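# Move mismatched shelf cartons to the desk

## Task

A wall shelf holds a row of cartons, and each carton should sit above the shelf label that shows its own part number. Take every carton sitting above a label that does not match it and put it on the desk. Cartons already above the correct label must stay exactly where they are, neither moved nor rotated. The robot must not fall over or finish leaning. A result only counts if it holds without the robot supporting it. At the end, open the gripper and move the robot away.

## Robot and tools

Robot: a Hello Robot Stretch 3 with one arm. It has a two-wheeled base (0.33 m long, 0.34 m wide), a lift that carries the arm up and down a mast, and a telescoping arm that reaches out to the robot's right side. The wrist has yaw, pitch and roll joints and ends in a two-finger gripper. A pan/tilt head carries two cameras. Since the arm points sideways, you move the gripper forward or back by driving the base. The base turns in place about the midpoint of the drive wheels, 0.05 m behind its front edge, and it cannot move sideways. With the arm retracted and the wrist folded, a turn sweeps a circle of radius 0.28 m. An unfolded, level gripper reaches beyond that circle.

Frames: the base frame has its origin on the floor between the drive wheels, with x forward, y left and z up. hand_pose is reported in this frame at the point where the closed fingertips meet. With all wrist joints at zero, the hand frame's x points up, its y points back toward the mast and its z points rearward. The odometry frame is where the base frame was when the scene began.

execute_actions: the argument actions is a list holding one action or none. An empty list only returns the state and images. An action may contain:
- base: exactly one key. translate_m is a straight drive in metres, relative to where the base last reported itself, from -1 to 1, positive forward. rotate_rad is a turn in place in radians, relative, from -3.2 to 3.2, positive to the left (counter-clockwise seen from above).
- joints: a single object of absolute targets keyed by joint name. Ranges and tolerances: lift_m 0 to 1.1 m (±0.004), the arm height. arm_m 0 to 0.52 m (±0.004), the extension. wrist_yaw_rad -1.345 to 4.42 (±0.02): 0 points along the arm, positive swings toward the front, 3.0 folds over the base. wrist_pitch_rad -1.57 to 0.451 (±0.05): 0 is level and negative tips the fingertips down. wrist_roll_rad -2.911 to 2.911 (±0.02): 0 puts the fingers side by side, level. gripper_m -0.089 to 0.179 (±0.004): larger is wider. The actual fingertip gap is smaller than this value, about 0.007 m smaller near closed and 0.025 m smaller fully open, and it is zero below 0.007. head_pan_rad -3.953 to 1.73 (±0.02): 0 looks forward, positive turns left, -1.57 looks along the arm. head_tilt_rad -1.53 to 0.419 (±0.02): negative looks down.
- contact_limits: only arm_m may be given, as a motor-effort percentage from 1 to 100. The arm stops with contact_stop when its effort reaches that value, or its negative when retracting. Smaller values are gentler, but a value that is too small stops the arm at once. The limit also caps the arm's holding force until the next action.
Base and joint motions start together but may finish at different times. Each action lasts at most 15 s. Anything you leave out may keep pushing toward its previous target without showing it. An unknown key or an out-of-range number rejects the whole call, and nothing moves. cameras is a list chosen from head_camera, nav_camera, wrist_camera and all. Omitting it, giving null or giving ["all"] returns every camera, and [] returns none.

wait: seconds, from 0 to 10. Nothing new is commanded, and the call returns the state and images. zoom_image: camera plus region [x0, y0, x1, y1] in pixels of that camera's latest full image, with the origin at the top left and a size of at most 504 by 504. finished_scene: scene is the number of the current scene. It ends that scene for good and reports whether the task succeeded.

Results: the pictures line gives the order of the images. base_status and joint_status report how each motion ended. done means it reached its target; for the base it only means the wheels turned as commanded, even if they slipped. off_target means it stopped short and may still be pushing. contact_stop, time_out and torque_fault mean the old target was dropped. on_its_own covers things this call did not command, where "held at" is a held target, not the actual position. joint_positions gives the measured joints. lidar_m gives 12 distances in 30-degree sectors, counter-clockwise starting straight ahead (4th left, 7th behind, 10th right), measured in a plane 0.17 m above the floor over 0.15 to 12 m, with "-" meaning nothing seen. The lidar misses clear objects and thin legs, and the robot's own body can block sectors 5, 6, 9 and 10. wrist_depth_mm (45 to 1000) and head_depth_mm (280 to 4000, sideways image) are 7x7 grids of median depths. base_odometry comes from the wheels alone. turned_by_wheels and turned_by_imu give the turn since the last result. base_tilt gives forward and right lean in degrees, with a fixed bias of a few degrees. motor_effort is in percent, positive toward higher joint values, with the peak in brackets; it is biased and noisy. Positive wheel effort drives forward. A resting effort outside its normal range points to a load or contact. Camera calibration lines list K, distortion and T_world_to_cam in the base frame.

Gripping: each pad squeezes with about 25 N at most. To grip, command gripper_m below the carton's width. To release, command at least 0.02 above the value where contact happened. The reading does not show whether something is held. To squeeze again, send a different value.

Speed: the base is fast (0.30 m/s, 1.9 rad/s) only when stowed: lift_m under 0.30, arm_m under 0.03 and wrist_yaw_rad over 2.54. Otherwise it is limited to 0.10 m/s and 0.63 rad/s.

Avoid: folding or unfolding the wrist unless lift_m is between 0.32 and 0.95, wrist_pitch_rad is -0.4 and roll is near 0; once folded, the lift may go down to 0.25. With yaw below -0.4, keep pitch at -0.5 or lower. The arm and lift stop and go slack after a firm push. The base, wrist and head never stop on contact, and a strained wrist servo shuts off for 10 s. Pushing against something solid with the gripper above about 0.45 m, pushing again after a contact stop, or driving while snagged or holding something fixed can tip the robot. If it leans, reverse the last move in small steps, free the gripper and lower the lift to about 0.2. Dropping, slamming, knocking things over and hard pushing all count against you.

Each tool is called after "Emit:" as name([rows], argument=value, ...), one row to a line, values as JSON.

## Session

Emit:
execute_actions(actions=[])

Scene clock: 0.00 s.
base_odometry: x=+0.000 y=+0.000 heading=+0.000 (m, m, rad; odometry frame)
turned_by_wheels: +0.000 (rad since the last result)
turned_by_imu: +0.000 (rad since the last result)
base_tilt: forward=+1.9 right=+0.9 (deg)
lidar_m: 1.91 2.30 1.89 2.13 2.06 1.47 1.60 2.26 2.41 2.42 2.10 1.89
head_depth_mm: 1785 1793 1769 1779 1760 1752 1735 / 1828 1847 1827 1843 1822 1796 1810 / 1903 1908 1889 1897 1883 1870 1882 / 1954 1981 1955 1964 1930 1927 1927 / 1989 2038 2025 2010 1996 1986 1975 / 1970 2108 2115 2057 2070 2059 2059 / 2010 2193 2154 2161 2154 2141 2130
base_status: not commanded
joint_positions: lift_m=+0.386 arm_m=-0.002 wrist_yaw_rad=+3.029 wrist_pitch_rad=-0.565 wrist_roll_rad=-0.016 gripper_m=+0.037 head_pan_rad=+0.020 head_tilt_rad=+0.010
joint_status: not commanded
motor_effort: left_wheel=+0 right_wheel=+0 lift_m=+30 arm_m=+0 wrist_yaw_rad=+0 wrist_pitch_rad=+6 wrist_roll_rad=+0 gripper_m=+1 head_pan_rad=+0 head_tilt_rad=+1 (%)
hand_pose: x=+0.0017 y=+0.0596 z=+0.3675 quat_wxyz=(+0.234, +0.684, +0.161, +0.672) (m; base frame)
wrist_depth_mm: - - - - - - - / - - - - - - - / 838 843 870 907 941 937 978 / 704 697 738 728 766 784 798 / 596 607 - 627 639 651 667 / 527 547 - 566 554 564 575 / 474 - - 485 496 496 505
pictures: head_camera (sideways: a quarter turn clockwise sets it upright), nav_camera (sideways: a quarter turn counterclockwise sets it upright), wrist_camera
Images, in order (width x height): head_camera 896x504, nav_camera 672x504, wrist_camera 644x364.

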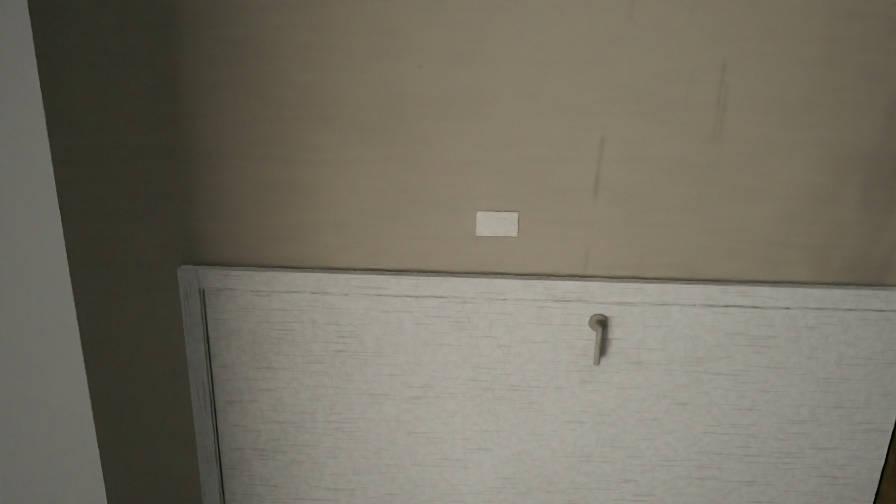

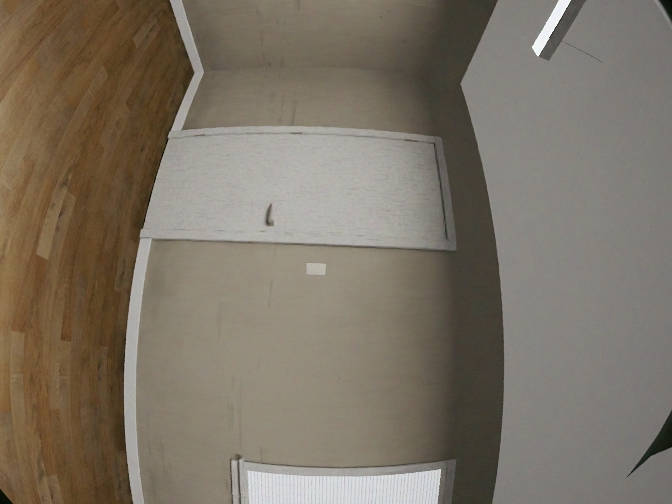

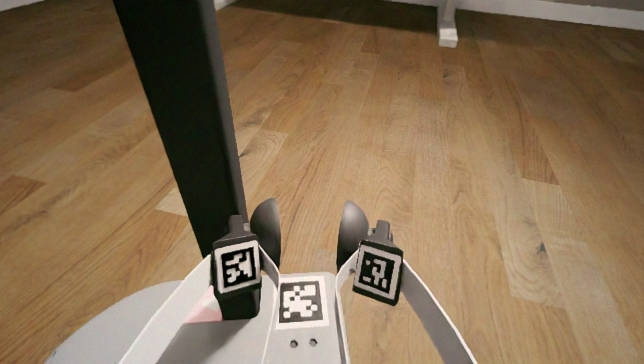

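Emit:
execute_actions([
  {"joints":{"head_pan_rad":1.6,"head_tilt_rad":-0.4}},
], cameras=["head_camera","nav_camera"])

Emit:
execute_actions([
  {"joints":{"head_pan_rad":-1.6}},
], cameras=["head_camera","nav_camera"])

Emit:
execute_actions([
  {"joints":{"head_pan_rad":-3.1}},
], cameras=["head_camera","nav_camera"])

Scene clock: 4.43 s.
base_odometry: x=+0.000 y=+0.000 heading=+0.000 (m, m, rad; odometry frame)
turned_by_wheels: +0.000 (rad since the last result)
turned_by_imu: -0.001 (rad since the last result)
base_tilt: forward=+1.9 right=+0.8 (deg)
lidar_m: 1.90 2.30 1.89 2.13 2.05 1.47 1.61 2.26 2.41 2.42 2.10 1.89
head_depth_mm: 1949 2054 2167 1945 2423 1829 1484 / 2030 2164 2242 1926 2385 1847 1473 / 2068 2196 2312 2517 2359 1819 1473 / 2118 2287 2384 2636 2382 1814 1469 / 2220 2364 2446 2687 2348 1801 1451 / 2292 2465 2589 2838 2319 1806 1459 / 2372 2549 2751 2941 2316 1785 1439
base_status: not commanded
joint_positions: lift_m=+0.386 arm_m=-0.002 wrist_yaw_rad=+3.029 wrist_pitch_rad=-0.565 wrist_roll_rad=-0.016 gripper_m=+0.037 head_pan_rad=+1.593 head_tilt_rad=-0.395
joint_status: all done
motor_effort: left_wheel=+0(0) right_wheel=+0(1) lift_m=+29(29) arm_m=+0(0) wrist_yaw_rad=+0(0) wrist_pitch_rad=+7(7) wrist_roll_rad=+0(0) gripper_m=+1(1) head_pan_rad=+4(46) head_tilt_rad=-2(26) (%)
hand_pose: x=+0.0017 y=+0.0596 z=+0.3675 quat_wxyz=(+0.234, +0.684, +0.161, +0.672) (m; base frame)
wrist_depth_mm: - - - - - - - / - - - - - - - / 828 857 903 884 923 965 986 / 684 714 745 739 759 773 805 / 590 601 - 627 658 645 674 / 520 536 - 558 560 570 572 / 478 - - - 485 498 505
pictures: head_camera (sideways: a quarter turn clockwise sets it upright), nav_camera (sideways: a quarter turn counterclockwise sets it upright)
camera_calibration (this result's frames):
head_camera: T_world_to_cam=[[0.036174, -0.355652, -0.933918, 1.22954], [-0.999222, -0.0275718, -0.0282036, 0.0491113], [-0.0157192, 0.934212, -0.356373, 0.425527], [0, 0, 0, 1]] pos_world=[0.0112847, 0.0411088, 1.30132]
nav_camera: T_world_to_cam=[[-0.0418755, 0.348383, 0.936416, -1.17744], [0.999039, 0.00244347, 0.0437669, -0.0111232], [0.0129595, 0.937349, -0.34815, 0.414959], [0, 0, 0, 1]] pos_world=[-0.043571, 0.0212656, 1.24753]
Images, in order (width x height): head_camera 896x504, nav_camera 672x504.

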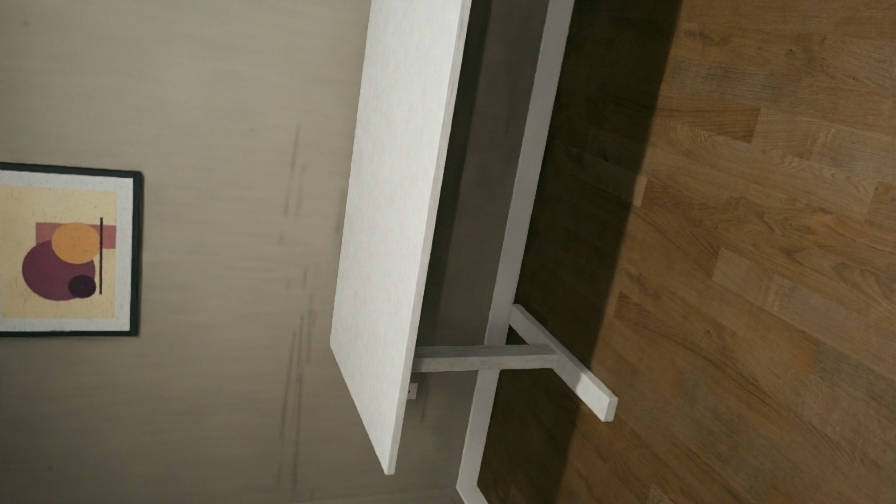

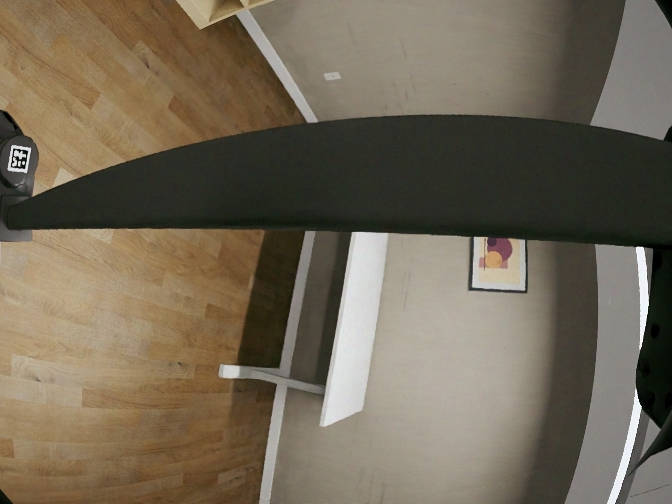

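Scene clock: 6.53 s.
base_odometry: x=+0.000 y=+0.000 heading=+0.000 (m, m, rad; odometry frame)
turned_by_wheels: +0.000 (rad since the last result)
turned_by_imu: +0.000 (rad since the last result)
base_tilt: forward=+2.0 right=+1.0 (deg)
lidar_m: 1.90 2.29 1.89 2.13 2.05 1.47 1.61 2.26 2.41 2.43 2.10 1.89
head_depth_mm: 2037 2138 2216 2452 2412 1846 1493 / 2077 2208 2309 2488 2387 1841 1486 / 2150 2244 2414 2590 2341 1845 1469 / 2187 2343 2507 2692 2390 1825 1468 / 2248 2405 2537 2758 2354 1812 1470 / 2331 2486 2645 2835 2334 1799 1443 / 2376 2553 2726 2940 2338 1779 1456
base_status: not commanded
joint_positions: lift_m=+0.386 arm_m=-0.002 wrist_yaw_rad=+3.029 wrist_pitch_rad=-0.565 wrist_roll_rad=-0.016 gripper_m=+0.037 head_pan_rad=-1.593 head_tilt_rad=-0.395
joint_status: all done
motor_effort: left_wheel=+0(0) right_wheel=+0(1) lift_m=+30(30) arm_m=+0(0) wrist_yaw_rad=-1(0) wrist_pitch_rad=+6(7) wrist_roll_rad=+0(0) gripper_m=+0(1) head_pan_rad=-4(49) head_tilt_rad=-2(3) (%)
hand_pose: x=+0.0017 y=+0.0596 z=+0.3675 quat_wxyz=(+0.234, +0.684, +0.161, +0.672) (m; base frame)
wrist_depth_mm: - - - - - - - / - - - - - - - / 829 876 907 901 929 946 985 / 700 710 741 744 757 773 811 / 596 608 - 632 647 645 661 / 514 548 - 569 568 566 583 / 474 - - - 491 502 506
pictures: head_camera (sideways: a quarter turn clockwise sets it upright), nav_camera (sideways: a quarter turn counterclockwise sets it upright)
camera_calibration (this result's frames):
head_camera: T_world_to_cam=[[-0.0205132, 0.357088, -0.933845, 1.22979], [0.999469, -0.0163391, -0.0282025, 0.0369177], [-0.0253289, -0.933928, -0.356563, 0.425834], [0, 0, 0, 1]] pos_world=[-0.00088534, -0.0408413, 1.30131]
nav_camera: T_world_to_cam=[[0.0265285, -0.350077, 0.936345, -1.17776], [-0.998182, 0.041432, 0.0437708, 0.00105473], [-0.0541178, -0.935804, -0.348341, 0.415616], [0, 0, 0, 1]] pos_world=[0.0547893, -0.0234157, 1.24752]
Images, in order (width x height): head_camera 896x504, nav_camera 672x504.

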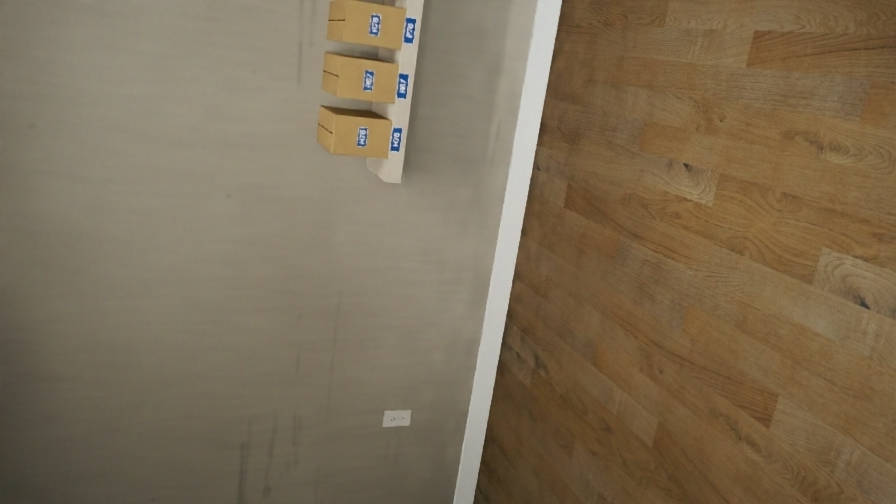

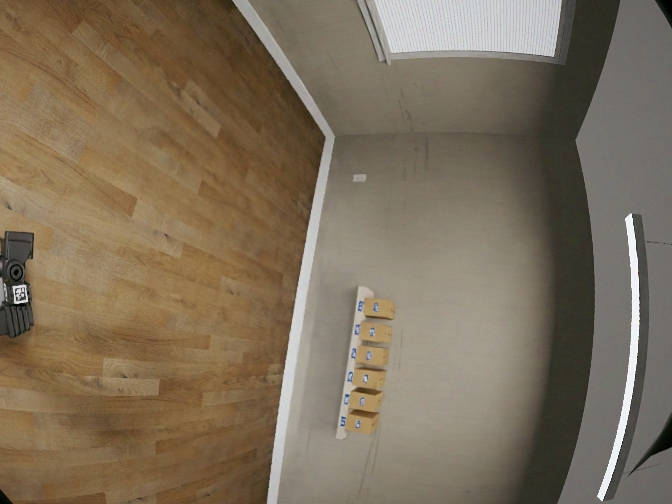

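Scene clock: 7.87 s.
base_odometry: x=+0.000 y=+0.000 heading=+0.000 (m, m, rad; odometry frame)
turned_by_wheels: +0.000 (rad since the last result)
turned_by_imu: +0.000 (rad since the last result)
base_tilt: forward=+1.9 right=+0.8 (deg)
lidar_m: 1.90 2.29 1.88 2.14 2.05 1.48 1.61 2.26 2.41 2.43 2.10 1.89
head_depth_mm: 1553 1643 1745 1806 1766 1724 1483 / 1611 1703 1808 1847 1928 1761 1476 / 1667 1764 1875 1949 1986 1820 1483 / 1718 1826 1952 1971 1963 1803 1472 / 1804 1922 2033 2168 2272 1815 1470 / 1878 1993 2130 2273 2356 1793 1458 / 1932 2092 2235 2394 2313 1797 1451
base_status: not commanded
joint_positions: lift_m=+0.386 arm_m=-0.002 wrist_yaw_rad=+3.029 wrist_pitch_rad=-0.565 wrist_roll_rad=-0.016 gripper_m=+0.037 head_pan_rad=-3.093 head_tilt_rad=-0.395
joint_status: all done
motor_effort: left_wheel=+0(0) right_wheel=+1(0) lift_m=+29(30) arm_m=+0(0) wrist_yaw_rad=-1(0) wrist_pitch_rad=+7(7) wrist_roll_rad=+0(0) gripper_m=-1(0) head_pan_rad=-4(47) head_tilt_rad=-3(2) (%)
hand_pose: x=+0.0017 y=+0.0596 z=+0.3675 quat_wxyz=(+0.234, +0.684, +0.161, +0.672) (m; base frame)
wrist_depth_mm: - - - - - - - / - - - - - - - / 826 852 875 890 934 966 975 / 707 709 733 738 752 781 801 / 591 599 - 625 649 648 666 / 522 547 - 565 563 552 579 / 470 - - - 483 491 513
pictures: head_camera (sideways: a quarter turn clockwise sets it upright), nav_camera (sideways: a quarter turn counterclockwise sets it upright)
camera_calibration (this result's frames):
head_camera: T_world_to_cam=[[0.354771, 0.0457231, -0.933834, 1.22748], [0.0544037, -0.998121, -0.0282023, 0.0426824], [-0.933369, -0.0407986, -0.356592, 0.43141], [0, 0, 0, 1]] pos_world=[-0.035133, 0.00407881, 1.30131]
nav_camera: T_world_to_cam=[[-0.347352, -0.0512273, 0.936334, -1.17547], [-0.0292831, 0.998612, 0.0437714, -0.00485635], [-0.937277, -0.0122146, -0.34837, 0.421041], [0, 0, 0, 1]] pos_world=[-0.0138112, -0.0502236, 1.24752]
Images, in order (width x height): head_camera 896x504, nav_camera 672x504.

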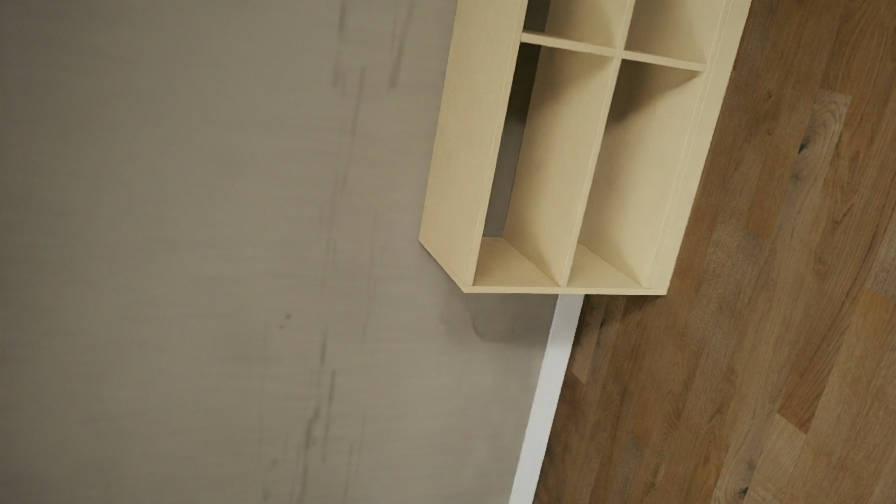

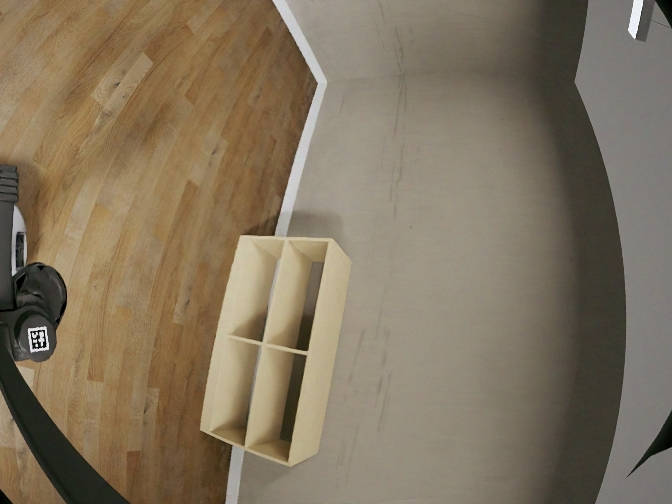

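Emit:
execute_actions([
  {"base":{"rotate_rad":-1.99},"joints":{"head_pan_rad":-1.57,"head_tilt_rad":-0.35,"lift_m":0.28}},
], cameras=[])

Emit:
execute_actions([
  {"base":{"translate_m":1.0}},
], cameras=[])

Emit:
execute_actions([
  {"base":{"translate_m":0.45}},
], cameras=[])

Emit:
execute_actions([
  {"base":{"rotate_rad":1.82}},
], cameras=["head_camera","nav_camera"])

Scene clock: 20.80 s.
base_odometry: x=+0.000 y=+0.000 heading=-1.990 (m, m, rad; odometry frame)
turned_by_wheels: -1.990 (rad since the last result)
turned_by_imu: -2.011 (rad since the last result)
base_tilt: forward=+1.8 right=+0.8 (deg)
lidar_m: 2.41 2.47 2.00 1.89 1.93 2.48 1.89 2.14 1.57 1.69 1.61 2.46
head_depth_mm: 1666 1765 1861 2021 2141 1923 1542 / 1654 1754 1854 1944 1810 1835 1520 / 1632 1733 1852 1892 1861 1811 1514 / 1620 1709 1824 1896 1860 1786 1514 / 1603 1693 1799 1880 1840 1779 1503 / 1592 1685 1786 1844 1819 1749 1503 / 1577 1674 1768 1827 1816 1758 1503
base_status: done
joint_positions: lift_m=+0.281 arm_m=-0.002 wrist_yaw_rad=+3.029 wrist_pitch_rad=-0.565 wrist_roll_rad=-0.016 gripper_m=+0.037 head_pan_rad=-1.577 head_tilt_rad=-0.359
joint_status: all done
motor_effort: left_wheel=+3(16) right_wheel=-2(10) lift_m=+13(26) arm_m=+0(0) wrist_yaw_rad=+0(0) wrist_pitch_rad=+7(7) wrist_roll_rad=+0(1) gripper_m=+0(1) head_pan_rad=+3(44) head_tilt_rad=+5(8) (%)
hand_pose: x=+0.0017 y=+0.0596 z=+0.2619 quat_wxyz=(+0.234, +0.684, +0.161, +0.672) (m; base frame)
wrist_depth_mm: - - - - - - - / 818 850 872 925 947 972 - / 656 676 703 709 740 743 769 / 549 563 588 585 607 619 628 / 474 509 - - 509 526 523 / - - - - 443 446 454 / - - - - 386 395 399
pictures: none
No camera images: the call's "cameras" was empty. Leave "cameras" out to get every camera's image.

Scene clock: 25.90 s.
base_odometry: x=-0.407 y=-0.914 heading=-1.990 (m, m, rad; odometry frame)
turned_by_wheels: +0.000 (rad since the last result)
turned_by_imu: +0.003 (rad since the last result)
base_tilt: forward=+2.0 right=+0.9 (deg)
lidar_m: 1.42 1.46 1.90 1.96 2.00 2.57 2.88 2.72 1.69 1.45 1.83 1.50
head_depth_mm: 1601 1689 1811 1892 1799 1816 1543 / 1589 1685 1791 1879 1789 1794 1521 / 1564 1667 1784 1875 1794 1804 1522 / 1562 1645 1763 1869 2010 1883 1515 / 1548 1631 1725 1845 2008 1872 1511 / 1528 1615 1731 1845 1978 1878 1501 / 1520 1609 1701 1820 1941 1870 1498
base_status: done
joint_positions: lift_m=+0.281 arm_m=-0.002 wrist_yaw_rad=+3.029 wrist_pitch_rad=-0.565 wrist_roll_rad=-0.016 gripper_m=+0.037 head_pan_rad=-1.577 head_tilt_rad=-0.359
joint_status: not commanded
motor_effort: left_wheel=+3(15) right_wheel=-2(6) lift_m=+13(13) arm_m=+0(0) wrist_yaw_rad=+0(0) wrist_pitch_rad=+7(6) wrist_roll_rad=+1(0) gripper_m=+0(0) head_pan_rad=+3(4) head_tilt_rad=+4(3) (%)
hand_pose: x=+0.0017 y=+0.0596 z=+0.2619 quat_wxyz=(+0.234, +0.684, +0.161, +0.672) (m; base frame)
wrist_depth_mm: - - - - - - - / 832 831 891 922 946 976 - / 659 658 699 710 741 766 781 / 545 565 582 588 587 614 627 / 479 498 - - 513 521 528 / - - - - 443 445 451 / - - - - 385 397 403
pictures: none
No camera images: the call's "cameras" was empty. Leave "cameras" out to get every camera's image.

Scene clock: 29.13 s.
base_odometry: x=-0.590 y=-1.325 heading=-1.990 (m, m, rad; odometry frame)
turned_by_wheels: +0.000 (rad since the last result)
turned_by_imu: +0.001 (rad since the last result)
base_tilt: forward=+2.0 right=+0.8 (deg)
lidar_m: 0.98 0.99 1.31 1.99 2.03 2.66 3.31 2.42 1.59 1.76 1.48 1.03
head_depth_mm: 1583 1675 1774 1900 1943 1843 1520 / 1549 1660 1742 1882 2041 1911 1530 / 1543 1652 1734 1859 1993 1894 1517 / 1531 1636 1720 1844 1971 1892 1519 / 1522 1600 1722 1825 1956 1879 1515 / 1523 1602 1695 1809 1919 1890 1494 / 1501 1577 1666 1776 1906 1876 1499
base_status: done
joint_positions: lift_m=+0.281 arm_m=-0.002 wrist_yaw_rad=+3.029 wrist_pitch_rad=-0.565 wrist_roll_rad=-0.016 gripper_m=+0.037 head_pan_rad=-1.577 head_tilt_rad=-0.359
joint_status: not commanded
motor_effort: left_wheel=+2(14) right_wheel=-2(6) lift_m=+13(13) arm_m=+0(0) wrist_yaw_rad=+0(0) wrist_pitch_rad=+7(6) wrist_roll_rad=+0(0) gripper_m=+1(0) head_pan_rad=+5(3) head_tilt_rad=+4(4) (%)
hand_pose: x=+0.0017 y=+0.0596 z=+0.2619 quat_wxyz=(+0.234, +0.684, +0.161, +0.672) (m; base frame)
wrist_depth_mm: - - - - - - 934 / 831 838 896 899 970 975 910 / 671 670 692 710 731 753 785 / 544 563 583 582 598 616 624 / 475 509 - - 517 521 522 / - - - - 445 445 455 / - - - - 390 392 397
pictures: none
No camera images: the call's "cameras" was empty. Leave "cameras" out to get every camera's image.

Scene clock: 31.47 s.
base_odometry: x=-0.590 y=-1.325 heading=-0.170 (m, m, rad; odometry frame)
turned_by_wheels: +1.820 (rad since the last result)
turned_by_imu: +1.837 (rad since the last result)
base_tilt: forward=+1.9 right=+0.8 (deg)
lidar_m: 1.99 2.21 3.31 3.44 2.04 1.59 1.76 1.19 0.98 0.98 1.08 1.72
head_depth_mm: 808 846 904 956 992 808 1182 / 818 866 917 974 990 825 1205 / 826 876 931 989 979 836 1224 / 843 890 947 1008 1017 865 1248 / 852 902 961 1027 921 869 1282 / 863 916 979 1036 981 901 1309 / 879 932 989 1061 909 895 1339
base_status: done
joint_positions: lift_m=+0.281 arm_m=-0.002 wrist_yaw_rad=+3.029 wrist_pitch_rad=-0.565 wrist_roll_rad=-0.016 gripper_m=+0.037 head_pan_rad=-1.577 head_tilt_rad=-0.358
joint_status: not commanded
motor_effort: left_wheel=-2(11) right_wheel=+3(14) lift_m=+13(12) arm_m=+0(0) wrist_yaw_rad=+0(0) wrist_pitch_rad=+6(7) wrist_roll_rad=+0(0) gripper_m=+0(1) head_pan_rad=+5(4) head_tilt_rad=+4(4) (%)
hand_pose: x=+0.0017 y=+0.0596 z=+0.2619 quat_wxyz=(+0.234, +0.684, +0.161, +0.672) (m; base frame)
wrist_depth_mm: - - - - - - - / 824 855 868 910 951 984 - / 664 666 695 713 741 745 780 / 551 552 580 594 613 616 620 / 471 506 - - 513 519 519 / - - - - 442 447 448 / - - - - 389 397 396
pictures: head_camera (sideways: a quarter turn clockwise sets it upright), nav_camera (sideways: a quarter turn counterclockwise sets it upright)
camera_calibration (this result's frames):
head_camera: T_world_to_cam=[[-0.0264685, 0.322523, -0.946191, 1.24594], [0.999596, -0.00124926, -0.0283882, 0.0371601], [-0.0103379, -0.946561, -0.32236, 0.381229], [0, 0, 0, 1]] pos_world=[-0.000225813, -0.0409417, 1.30285]
nav_camera: T_world_to_cam=[[0.0323704, -0.31533, 0.94843, -1.19358], [-0.998711, 0.0269091, 0.0430332, 0.00201627], [-0.039091, -0.948601, -0.314052, 0.3709], [0, 0, 0, 1]] pos_world=[0.0551491, -0.0245885, 1.24842]
Images, in order (width x height): head_camera 896x504, nav_camera 672x504.

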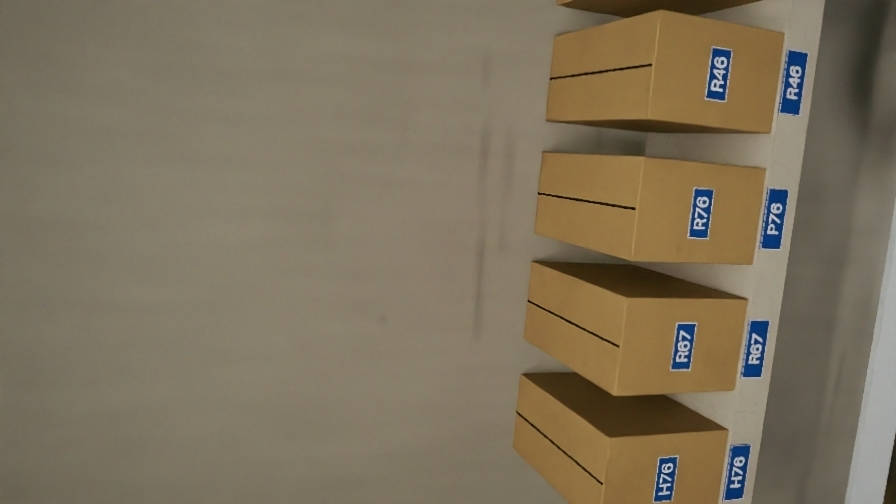

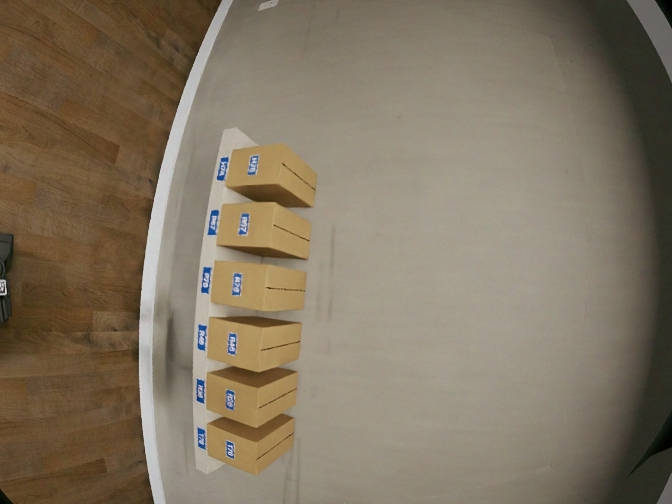

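Emit:
execute_actions([
  {"base":{"rotate_rad":-0.09},"joints":{"head_pan_rad":-1.8,"head_tilt_rad":-0.55}},
], cameras=["head_camera"])

Scene clock: 34.17 s.
base_odometry: x=-0.590 y=-1.325 heading=-0.260 (m, m, rad; odometry frame)
turned_by_wheels: -0.090 (rad since the last result)
turned_by_imu: -0.092 (rad since the last result)
base_tilt: forward=+1.9 right=+0.9 (deg)
lidar_m: 1.99 2.13 3.09 3.31 1.95 1.59 1.76 1.27 0.99 0.97 1.04 1.53
head_depth_mm: 869 944 1046 943 961 1482 1333 / 853 929 1033 984 957 1459 1317 / 848 920 1015 969 950 1440 1315 / 833 908 994 920 902 1415 1320 / 823 894 978 1003 915 1383 1312 / 811 884 963 903 869 1351 1303 / 800 871 953 965 886 1326 1305
base_status: done
joint_positions: lift_m=+0.281 arm_m=-0.002 wrist_yaw_rad=+3.029 wrist_pitch_rad=-0.565 wrist_roll_rad=-0.016 gripper_m=+0.037 head_pan_rad=-1.793 head_tilt_rad=-0.543
joint_status: all done
motor_effort: left_wheel=+3(12) right_wheel=-3(7) lift_m=+12(12) arm_m=-1(0) wrist_yaw_rad=+0(0) wrist_pitch_rad=+7(6) wrist_roll_rad=+0(1) gripper_m=+0(1) head_pan_rad=-4(26) head_tilt_rad=-2(20) (%)
hand_pose: x=+0.0017 y=+0.0596 z=+0.2619 quat_wxyz=(+0.234, +0.684, +0.161, +0.672) (m; base frame)
wrist_depth_mm: - - - - - - - / 813 844 894 924 941 987 - / 658 667 706 708 747 752 787 / 550 562 583 601 592 615 631 / 469 507 - - 508 516 533 / - - - - 439 444 458 / - - - - 387 395 399
pictures: head_camera (sideways: a quarter turn clockwise sets it upright)
camera_calibration (this result's frames):
head_camera: T_world_to_cam=[[0.0802616, 0.484406, -0.871154, 1.14738], [0.9772, -0.21059, -0.027067, 0.03557], [-0.196568, -0.849119, -0.490263, 0.60086], [0, 0, 0, 1]] pos_world=[-0.00873989, -0.0381063, 1.29509]
Images, in order (width x height): head_camera 896x504.

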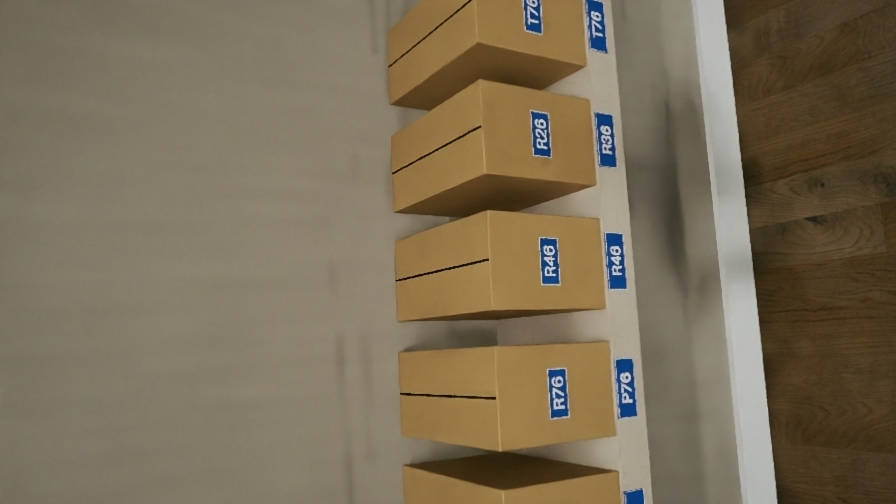

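Emit:
zoom_image(camera="head_camera", region=[480, 0, 680, 200])

Region (480, 0, 680, 200) of head_camera's 896x504 image, scaled by 2.520, with more detail than that image has.

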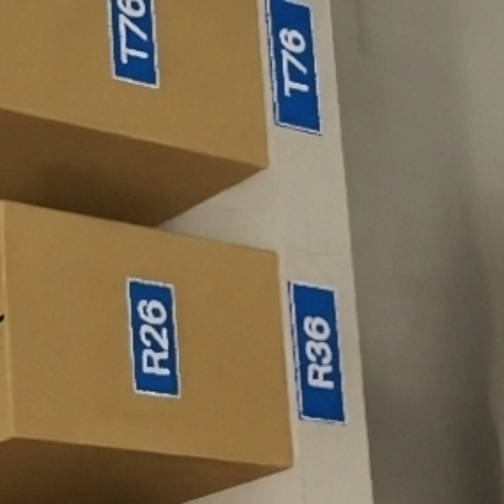

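Emit:
execute_actions([
  {"base":{"rotate_rad":-0.07},"joints":{"head_pan_rad":-1.57,"head_tilt_rad":-0.6,"lift_m":0.75,"wrist_pitch_rad":-0.4,"wrist_roll_rad":0}},
], cameras=[])

Emit:
execute_actions([
  {"joints":{"wrist_yaw_rad":0,"gripper_m":0.16}},
], cameras=[])

Emit:
execute_actions([
  {"joints":{"wrist_pitch_rad":0}},
])

Scene clock: 52.90 s.
base_odometry: x=-0.590 y=-1.325 heading=-0.330 (m, m, rad; odometry frame)
turned_by_wheels: -0.070 (rad since the last result)
turned_by_imu: -0.072 (rad since the last result)
base_tilt: forward=+2.0 right=+0.9 (deg)
lidar_m: 1.99 2.07 2.90 3.30 1.95 1.59 1.76 1.35 1.01 0.98 1.02 1.41
head_depth_mm: 822 907 999 865 930 1459 1289 / 824 906 1002 906 948 1440 1286 / 825 905 1003 864 924 1436 1287 / 825 907 1002 954 944 1435 1277 / 824 907 997 865 941 1424 1280 / 825 908 991 900 942 1419 1272 / 828 907 991 861 943 1424 1273
base_status: done
joint_positions: lift_m=+0.749 arm_m=-0.002 wrist_yaw_rad=+3.029 wrist_pitch_rad=-0.418 wrist_roll_rad=-0.007 gripper_m=+0.037 head_pan_rad=-1.577 head_tilt_rad=-0.593
joint_status: all done
motor_effort: left_wheel=+4(14) right_wheel=-2(8) lift_m=+45(50) arm_m=+0(0) wrist_yaw_rad=+0(0) wrist_pitch_rad=+9(11) wrist_roll_rad=+5(4) gripper_m=-1(0) head_pan_rad=+4(25) head_tilt_rad=-3(10) (%)
hand_pose: x=+0.0040 y=+0.0803 z=+0.7620 quat_wxyz=(+0.185, +0.696, +0.108, +0.685) (m; base frame)
wrist_depth_mm: - - - - - - - / - - - - - - - / - - - - - - - / - - - - - - - / - - - - - - - / - - - - - - - / 874 853 869 907 926 923 930
pictures: none
No camera images: the call's "cameras" was empty. Leave "cameras" out to get every camera's image.

Scene clock: 55.43 s.
base_odometry: x=-0.590 y=-1.325 heading=-0.330 (m, m, rad; odometry frame)
turned_by_wheels: +0.000 (rad since the last result)
turned_by_imu: +0.000 (rad since the last result)
base_tilt: forward=+2.1 right=+0.8 (deg)
lidar_m: 1.98 2.08 2.89 3.31 1.95 1.59 1.76 1.36 1.00 0.98 1.02 1.41
head_depth_mm: 825 902 1005 863 929 1444 1287 / 825 909 1008 908 944 1445 1289 / 826 906 1005 864 928 1442 1273 / 825 906 1002 955 939 1431 1348 / 823 902 995 870 940 1438 1278 / 822 905 990 898 940 1429 1273 / 824 904 986 863 944 1421 1269
base_status: not commanded
joint_positions: lift_m=+0.749 arm_m=-0.002 wrist_yaw_rad=+0.003 wrist_pitch_rad=-0.418 wrist_roll_rad=-0.006 gripper_m=+0.134 head_pan_rad=-1.577 head_tilt_rad=-0.593
joint_status: gripper_m off_target (ended at +0.134, target +0.160); the others done
motor_effort: left_wheel=+4(4) right_wheel=-2(3) lift_m=+45(45) arm_m=+0(0) wrist_yaw_rad=-2(4) wrist_pitch_rad=+9(9) wrist_roll_rad=+4(5) gripper_m=+99(100) head_pan_rad=+4(5) head_tilt_rad=-3(3) (%)
hand_pose: x=-0.0208 y=-0.3671 z=+0.7620 quat_wxyz=(+0.694, +0.148, -0.689, -0.145) (m; base frame)
wrist_depth_mm: 445 453 450 452 443 458 490 / 490 487 484 476 469 457 465 / 528 518 523 520 519 519 505 / 910 890 886 861 851 868 849 / - 988 - 973 991 958 965 / - 990 - - - - - / 886 874 894 919 919 936 942
pictures: none
No camera images: the call's "cameras" was empty. Leave "cameras" out to get every camera's image.

Scene clock: 56.43 s.
base_odometry: x=-0.590 y=-1.325 heading=-0.330 (m, m, rad; odometry frame)
turned_by_wheels: +0.000 (rad since the last result)
turned_by_imu: +0.000 (rad since the last result)
base_tilt: forward=+1.9 right=+0.9 (deg)
lidar_m: 1.99 2.07 2.89 3.32 1.96 1.59 1.76 1.35 1.01 0.97 1.02 1.42
head_depth_mm: 823 906 1000 859 929 1450 1297 / 825 907 1004 907 944 1446 1286 / 822 906 1007 862 924 1430 1286 / 822 902 1002 958 944 1444 - / 824 907 991 865 942 1432 1283 / 824 903 987 902 942 1424 1261 / 825 901 990 865 946 1410 1266
base_status: not commanded
joint_positions: lift_m=+0.749 arm_m=-0.002 wrist_yaw_rad=+0.003 wrist_pitch_rad=-0.021 wrist_roll_rad=-0.006 gripper_m=+0.160 head_pan_rad=-1.577 head_tilt_rad=-0.593
joint_status: all done
on_its_own: gripper_m moved +0.026 to your old target +0.160
motor_effort: left_wheel=+4(3) right_wheel=-2(2) lift_m=+45(45) arm_m=+0(0) wrist_yaw_rad=-2(2) wrist_pitch_rad=+12(11) wrist_roll_rad=+5(4) gripper_m=+2(100) head_pan_rad=+5(3) head_tilt_rad=-4(2) (%)
hand_pose: x=-0.0207 y=-0.3984 z=+0.8584 quat_wxyz=(+0.709, +0.009, -0.705, -0.007) (m; base frame)
wrist_depth_mm: 691 680 680 684 671 671 669 / 692 699 708 707 708 718 686 / 721 739 747 725 741 718 701 / 598 515 545 536 554 574 739 / 513 510 508 505 507 525 501 / 535 529 526 520 521 - 515 / 848 823 832 842 823 811 812
pictures: head_camera (sideways: a quarter turn clockwise sets it upright), nav_camera (sideways: a quarter turn counterclockwise sets it upright), wrist_camera
camera_calibration (this result's frames):
head_camera: T_world_to_cam=[[-0.0249685, 0.533266, -0.845579, 1.11467], [0.999636, 0.0047088, -0.026548, 0.0347556], [-0.0101755, -0.845934, -0.53319, 0.655575], [0, 0, 0, 1]] pos_world=[-0.000240501, -0.0400072, 1.29301]
nav_camera: T_world_to_cam=[[0.0308696, -0.526792, 0.849433, -1.06441], [-0.998765, 0.0168525, 0.0467478, -0.00280576], [-0.0389414, -0.849827, -0.525621, 0.64621], [0, 0, 0, 1]] pos_world=[0.0552199, -0.0115087, 1.24394]
wrist_camera: T_world_to_cam=[[-0.999019, 0.0331475, 0.0293588, -0.0357902], [-0.0223671, 0.194456, -0.980656, 0.946767], [-0.0382153, -0.980351, -0.193524, -0.0601572], [0, 0, 0, 1]] pos_world=[-0.0168776, -0.241894, 0.917862]
Images, in order (width x height): head_camera 896x504, nav_camera 672x504, wrist_camera 644x364.

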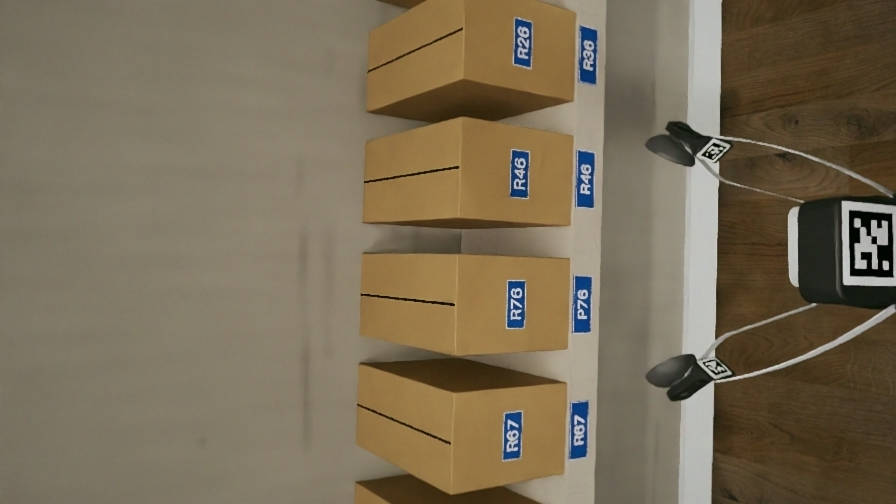

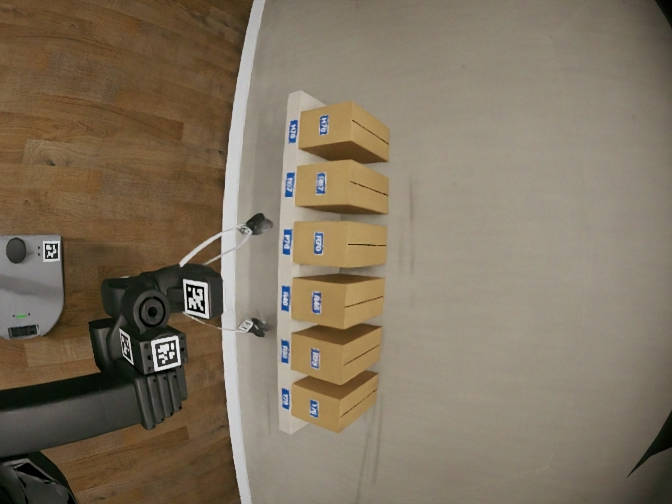

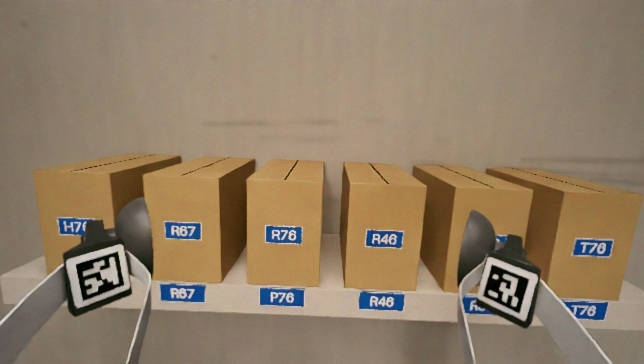

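Emit:
execute_actions([
  {"base":{"translate_m":0.05},"joints":{"lift_m":0.65,"arm_m":0.27,"gripper_m":0.153,"head_tilt_rad":-0.75}},
], cameras=["head_camera","wrist_camera"])

Scene clock: 70.63 s.
base_odometry: x=-0.543 y=-1.341 heading=-0.329 (m, m, rad; odometry frame)
turned_by_wheels: +0.000 (rad since the last result)
turned_by_imu: -0.001 (rad since the last result)
base_tilt: forward=+1.8 right=+1.0 (deg)
lidar_m: 1.94 2.02 2.82 3.30 2.00 1.63 1.81 1.35 1.01 0.97 1.02 1.42
head_depth_mm: 848 956 910 936 1497 1381 1220 / 845 953 869 928 1462 - - / 845 951 935 935 - 1365 1193 / 847 950 862 902 - 1367 1187 / 846 950 920 943 1477 1358 1191 / 846 954 850 927 1482 1359 1186 / 851 958 915 941 1473 1353 1179
base_status: done
joint_positions: lift_m=+0.651 arm_m=+0.270 wrist_yaw_rad=+0.002 wrist_pitch_rad=-0.020 wrist_roll_rad=-0.006 gripper_m=+0.153 head_pan_rad=-1.577 head_tilt_rad=-0.740
joint_status: all done
motor_effort: left_wheel=+3(10) right_wheel=-2(5) lift_m=+13(42) arm_m=+4(4) wrist_yaw_rad=-1(2) wrist_pitch_rad=+11(11) wrist_roll_rad=+4(4) gripper_m=+1(100) head_pan_rad=+3(2) head_tilt_rad=-4(18) (%)
hand_pose: x=-0.0210 y=-0.6703 z=+0.7603 quat_wxyz=(+0.709, +0.008, -0.705, -0.007) (m; base frame)
wrist_depth_mm: 441 436 431 433 435 424 424 / 448 448 444 449 437 440 439 / 212 212 250 210 268 211 210 / 219 219 219 215 235 215 214 / 225 225 258 223 260 221 221 / 233 235 263 232 269 - 229 / 239 240 243 238 246 238 250
pictures: head_camera (sideways: a quarter turn clockwise sets it upright), wrist_camera
camera_calibration (this result's frames):
head_camera: T_world_to_cam=[[-0.0243139, 0.651995, -0.757833, 1.00028], [0.999659, 0.00865048, -0.0246302, 0.0322538], [-0.00950314, -0.758174, -0.651983, 0.810113], [0, 0, 0, 1]] pos_world=[-0.000223525, -0.0382496, 1.28702]
wrist_camera: T_world_to_cam=[[-0.99898, 0.0343771, 0.0292618, -0.0232976], [-0.0220903, 0.193044, -0.980941, 0.902703], [-0.0393707, -0.980588, -0.192088, -0.347085], [0, 0, 0, 1]] pos_world=[-0.0169979, -0.513808, 0.819509]
Images, in order (width x height): head_camera 896x504, wrist_camera 644x364.

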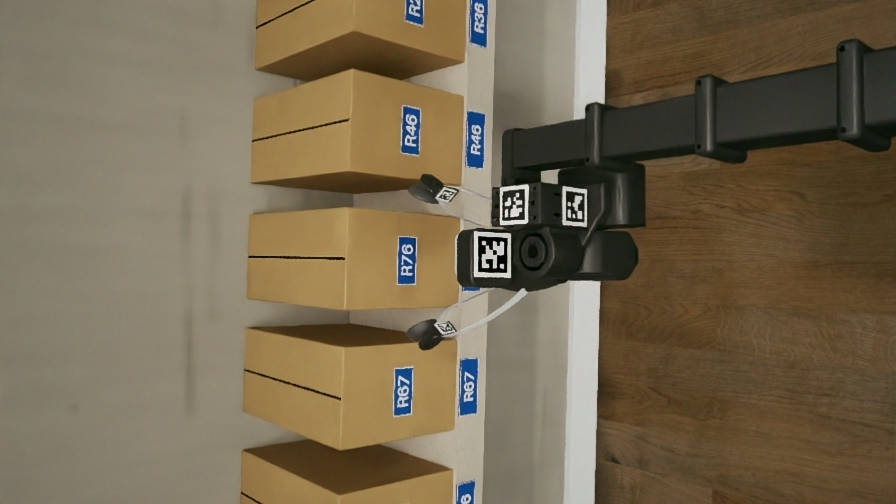

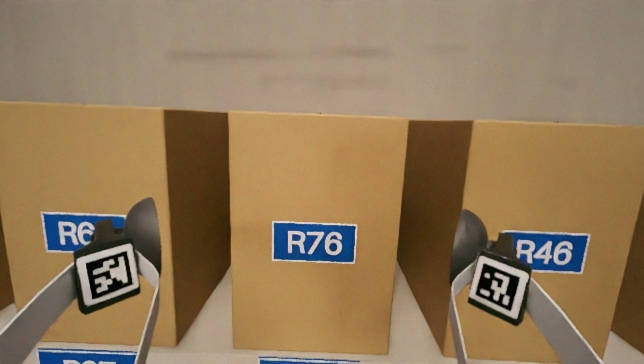

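Emit:
execute_actions([
  {"base":{"translate_m":-0.007},"joints":{"arm_m":0.325}},
], cameras=["head_camera","wrist_camera"])

Scene clock: 81.43 s.
base_odometry: x=-0.549 y=-1.339 heading=-0.329 (m, m, rad; odometry frame)
turned_by_wheels: +0.000 (rad since the last result)
turned_by_imu: -0.001 (rad since the last result)
base_tilt: forward=+2.0 right=+0.9 (deg)
lidar_m: 1.94 2.03 2.83 3.31 1.98 1.63 1.80 1.36 1.01 0.98 1.02 1.42
head_depth_mm: 846 955 907 931 1499 1381 1221 / 847 951 871 935 1478 - - / 846 953 936 898 1518 1377 1198 / 849 954 857 882 1528 1366 1190 / 847 955 940 939 1480 1358 1186 / 849 948 846 923 1478 1350 1187 / 845 953 907 940 1471 1346 1178
base_status: done
joint_positions: lift_m=+0.651 arm_m=+0.325 wrist_yaw_rad=+0.002 wrist_pitch_rad=-0.020 wrist_roll_rad=-0.006 gripper_m=+0.153 head_pan_rad=-1.577 head_tilt_rad=-0.740
joint_status: all done
motor_effort: left_wheel=+3(6) right_wheel=-3(8) lift_m=+12(13) arm_m=+4(3) wrist_yaw_rad=-1(1) wrist_pitch_rad=+11(10) wrist_roll_rad=+4(4) gripper_m=+1(0) head_pan_rad=+3(4) head_tilt_rad=-5(4) (%)
hand_pose: x=-0.0210 y=-0.7254 z=+0.7603 quat_wxyz=(+0.709, +0.008, -0.705, -0.007) (m; base frame)
wrist_depth_mm: 383 383 380 382 383 377 378 / 398 393 394 394 394 391 392 / 156 191 157 156 226 173 155 / 162 192 162 160 163 161 159 / 167 229 166 166 167 165 164 / 171 231 172 171 206 - 169 / 180 199 179 177 211 178 175
pictures: head_camera (sideways: a quarter turn clockwise sets it upright), wrist_camera
camera_calibration (this result's frames):
head_camera: T_world_to_cam=[[-0.0243312, 0.651995, -0.757833, 1.00028], [0.999659, 0.00867695, -0.0246302, 0.0322538], [-0.00948308, -0.758174, -0.651984, 0.810113], [0, 0, 0, 1]] pos_world=[-0.000222512, -0.0382498, 1.28702]
wrist_camera: T_world_to_cam=[[-0.99898, 0.0343922, 0.0292618, -0.0213997], [-0.0220874, 0.193045, -0.980941, 0.913321], [-0.0393856, -0.980587, -0.192088, -0.40102], [0, 0, 0, 1]] pos_world=[-0.0169994, -0.568811, 0.819509]
Images, in order (width x height): head_camera 896x504, wrist_camera 644x364.

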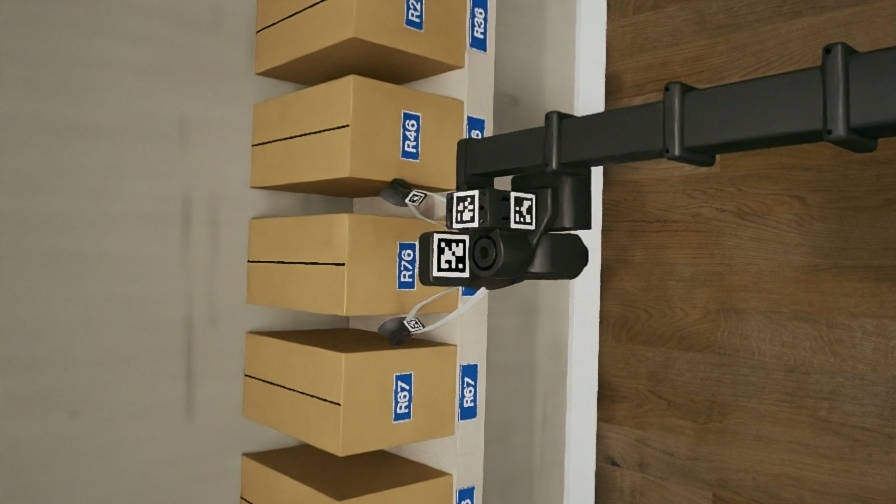

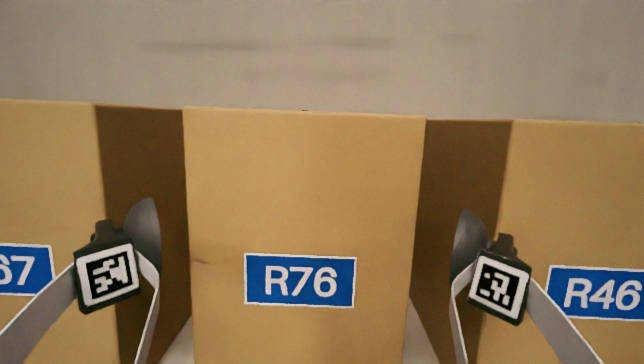

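Emit:
execute_actions([
  {"joints":{"arm_m":0.365},"contact_limits":{"arm_m":12}},
], cameras=["head_camera","wrist_camera"])

Scene clock: 86.80 s.
base_odometry: x=-0.549 y=-1.339 heading=-0.329 (m, m, rad; odometry frame)
turned_by_wheels: +0.000 (rad since the last result)
turned_by_imu: -0.001 (rad since the last result)
base_tilt: forward=+1.9 right=+0.7 (deg)
lidar_m: 1.94 2.03 2.83 3.30 1.99 1.63 1.80 1.35 1.01 0.97 1.02 1.42
head_depth_mm: 845 948 907 932 1503 1378 1203 / 844 948 870 939 1499 - - / 846 949 936 - 1487 1367 1195 / 847 953 858 - 1483 1372 1195 / 848 953 919 951 1488 1360 1188 / 846 954 847 923 1471 1357 1184 / 847 951 905 939 1469 1351 1177
base_status: not commanded
joint_positions: lift_m=+0.651 arm_m=+0.365 wrist_yaw_rad=+0.002 wrist_pitch_rad=-0.020 wrist_roll_rad=-0.006 gripper_m=+0.153 head_pan_rad=-1.577 head_tilt_rad=-0.740
joint_status: all done
motor_effort: left_wheel=+4(4) right_wheel=-3(3) lift_m=+13(13) arm_m=+3(5) wrist_yaw_rad=-1(1) wrist_pitch_rad=+11(11) wrist_roll_rad=+4(4) gripper_m=-1(0) head_pan_rad=+4(3) head_tilt_rad=-4(4) (%)
contact_limits: arm_m 12 (drawing in: default 22, maximum 36; extending or still: default 30, maximum 49)
hand_pose: x=-0.0211 y=-0.7653 z=+0.7603 quat_wxyz=(+0.709, +0.008, -0.705, -0.007) (m; base frame)
wrist_depth_mm: 347 345 346 343 343 343 342 / 362 358 353 356 353 353 354 / 137 118 116 116 116 183 121 / 138 158 120 120 119 168 124 / 136 125 124 124 123 155 128 / - 130 128 128 127 - 132 / 146 172 133 132 133 170 136
pictures: head_camera (sideways: a quarter turn clockwise sets it upright), wrist_camera
camera_calibration (this result's frames):
head_camera: T_world_to_cam=[[-0.0243308, 0.652012, -0.757818, 1.00026], [0.999659, 0.00867714, -0.0246299, 0.0322534], [-0.00948326, -0.758159, -0.652, 0.810135], [0, 0, 0, 1]] pos_world=[-0.000222524, -0.0382494, 1.28702]
wrist_camera: T_world_to_cam=[[-0.998971, 0.0346568, 0.0292617, -0.019889], [-0.0220363, 0.193047, -0.980942, 0.921045], [-0.0396452, -0.980577, -0.192085, -0.440243], [0, 0, 0, 1]] pos_world=[-0.0170257, -0.608808, 0.81951]
Images, in order (width x height): head_camera 896x504, wrist_camera 644x364.

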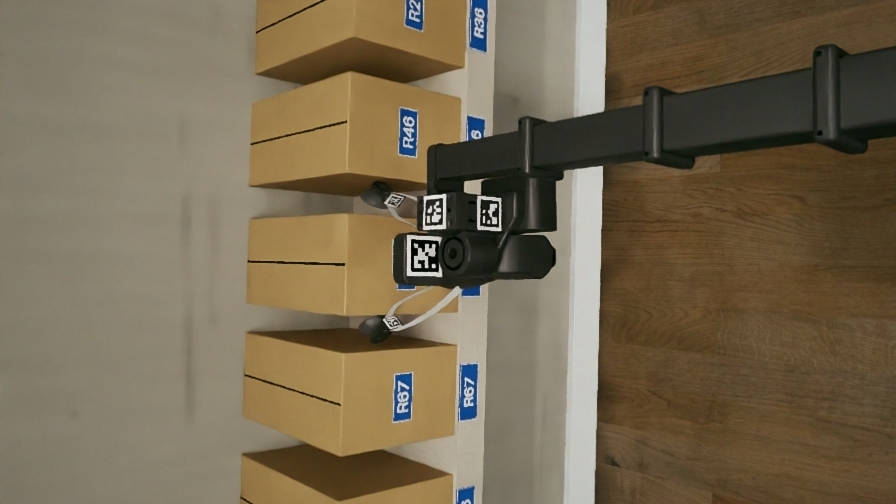

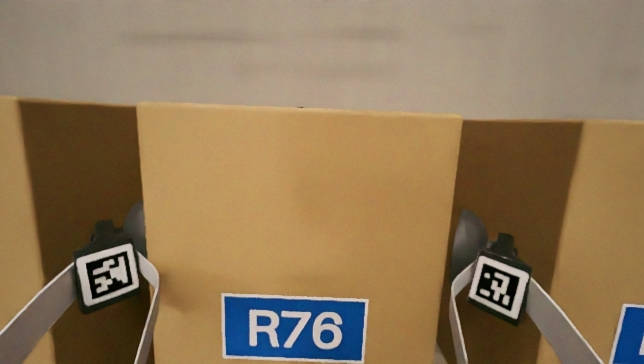

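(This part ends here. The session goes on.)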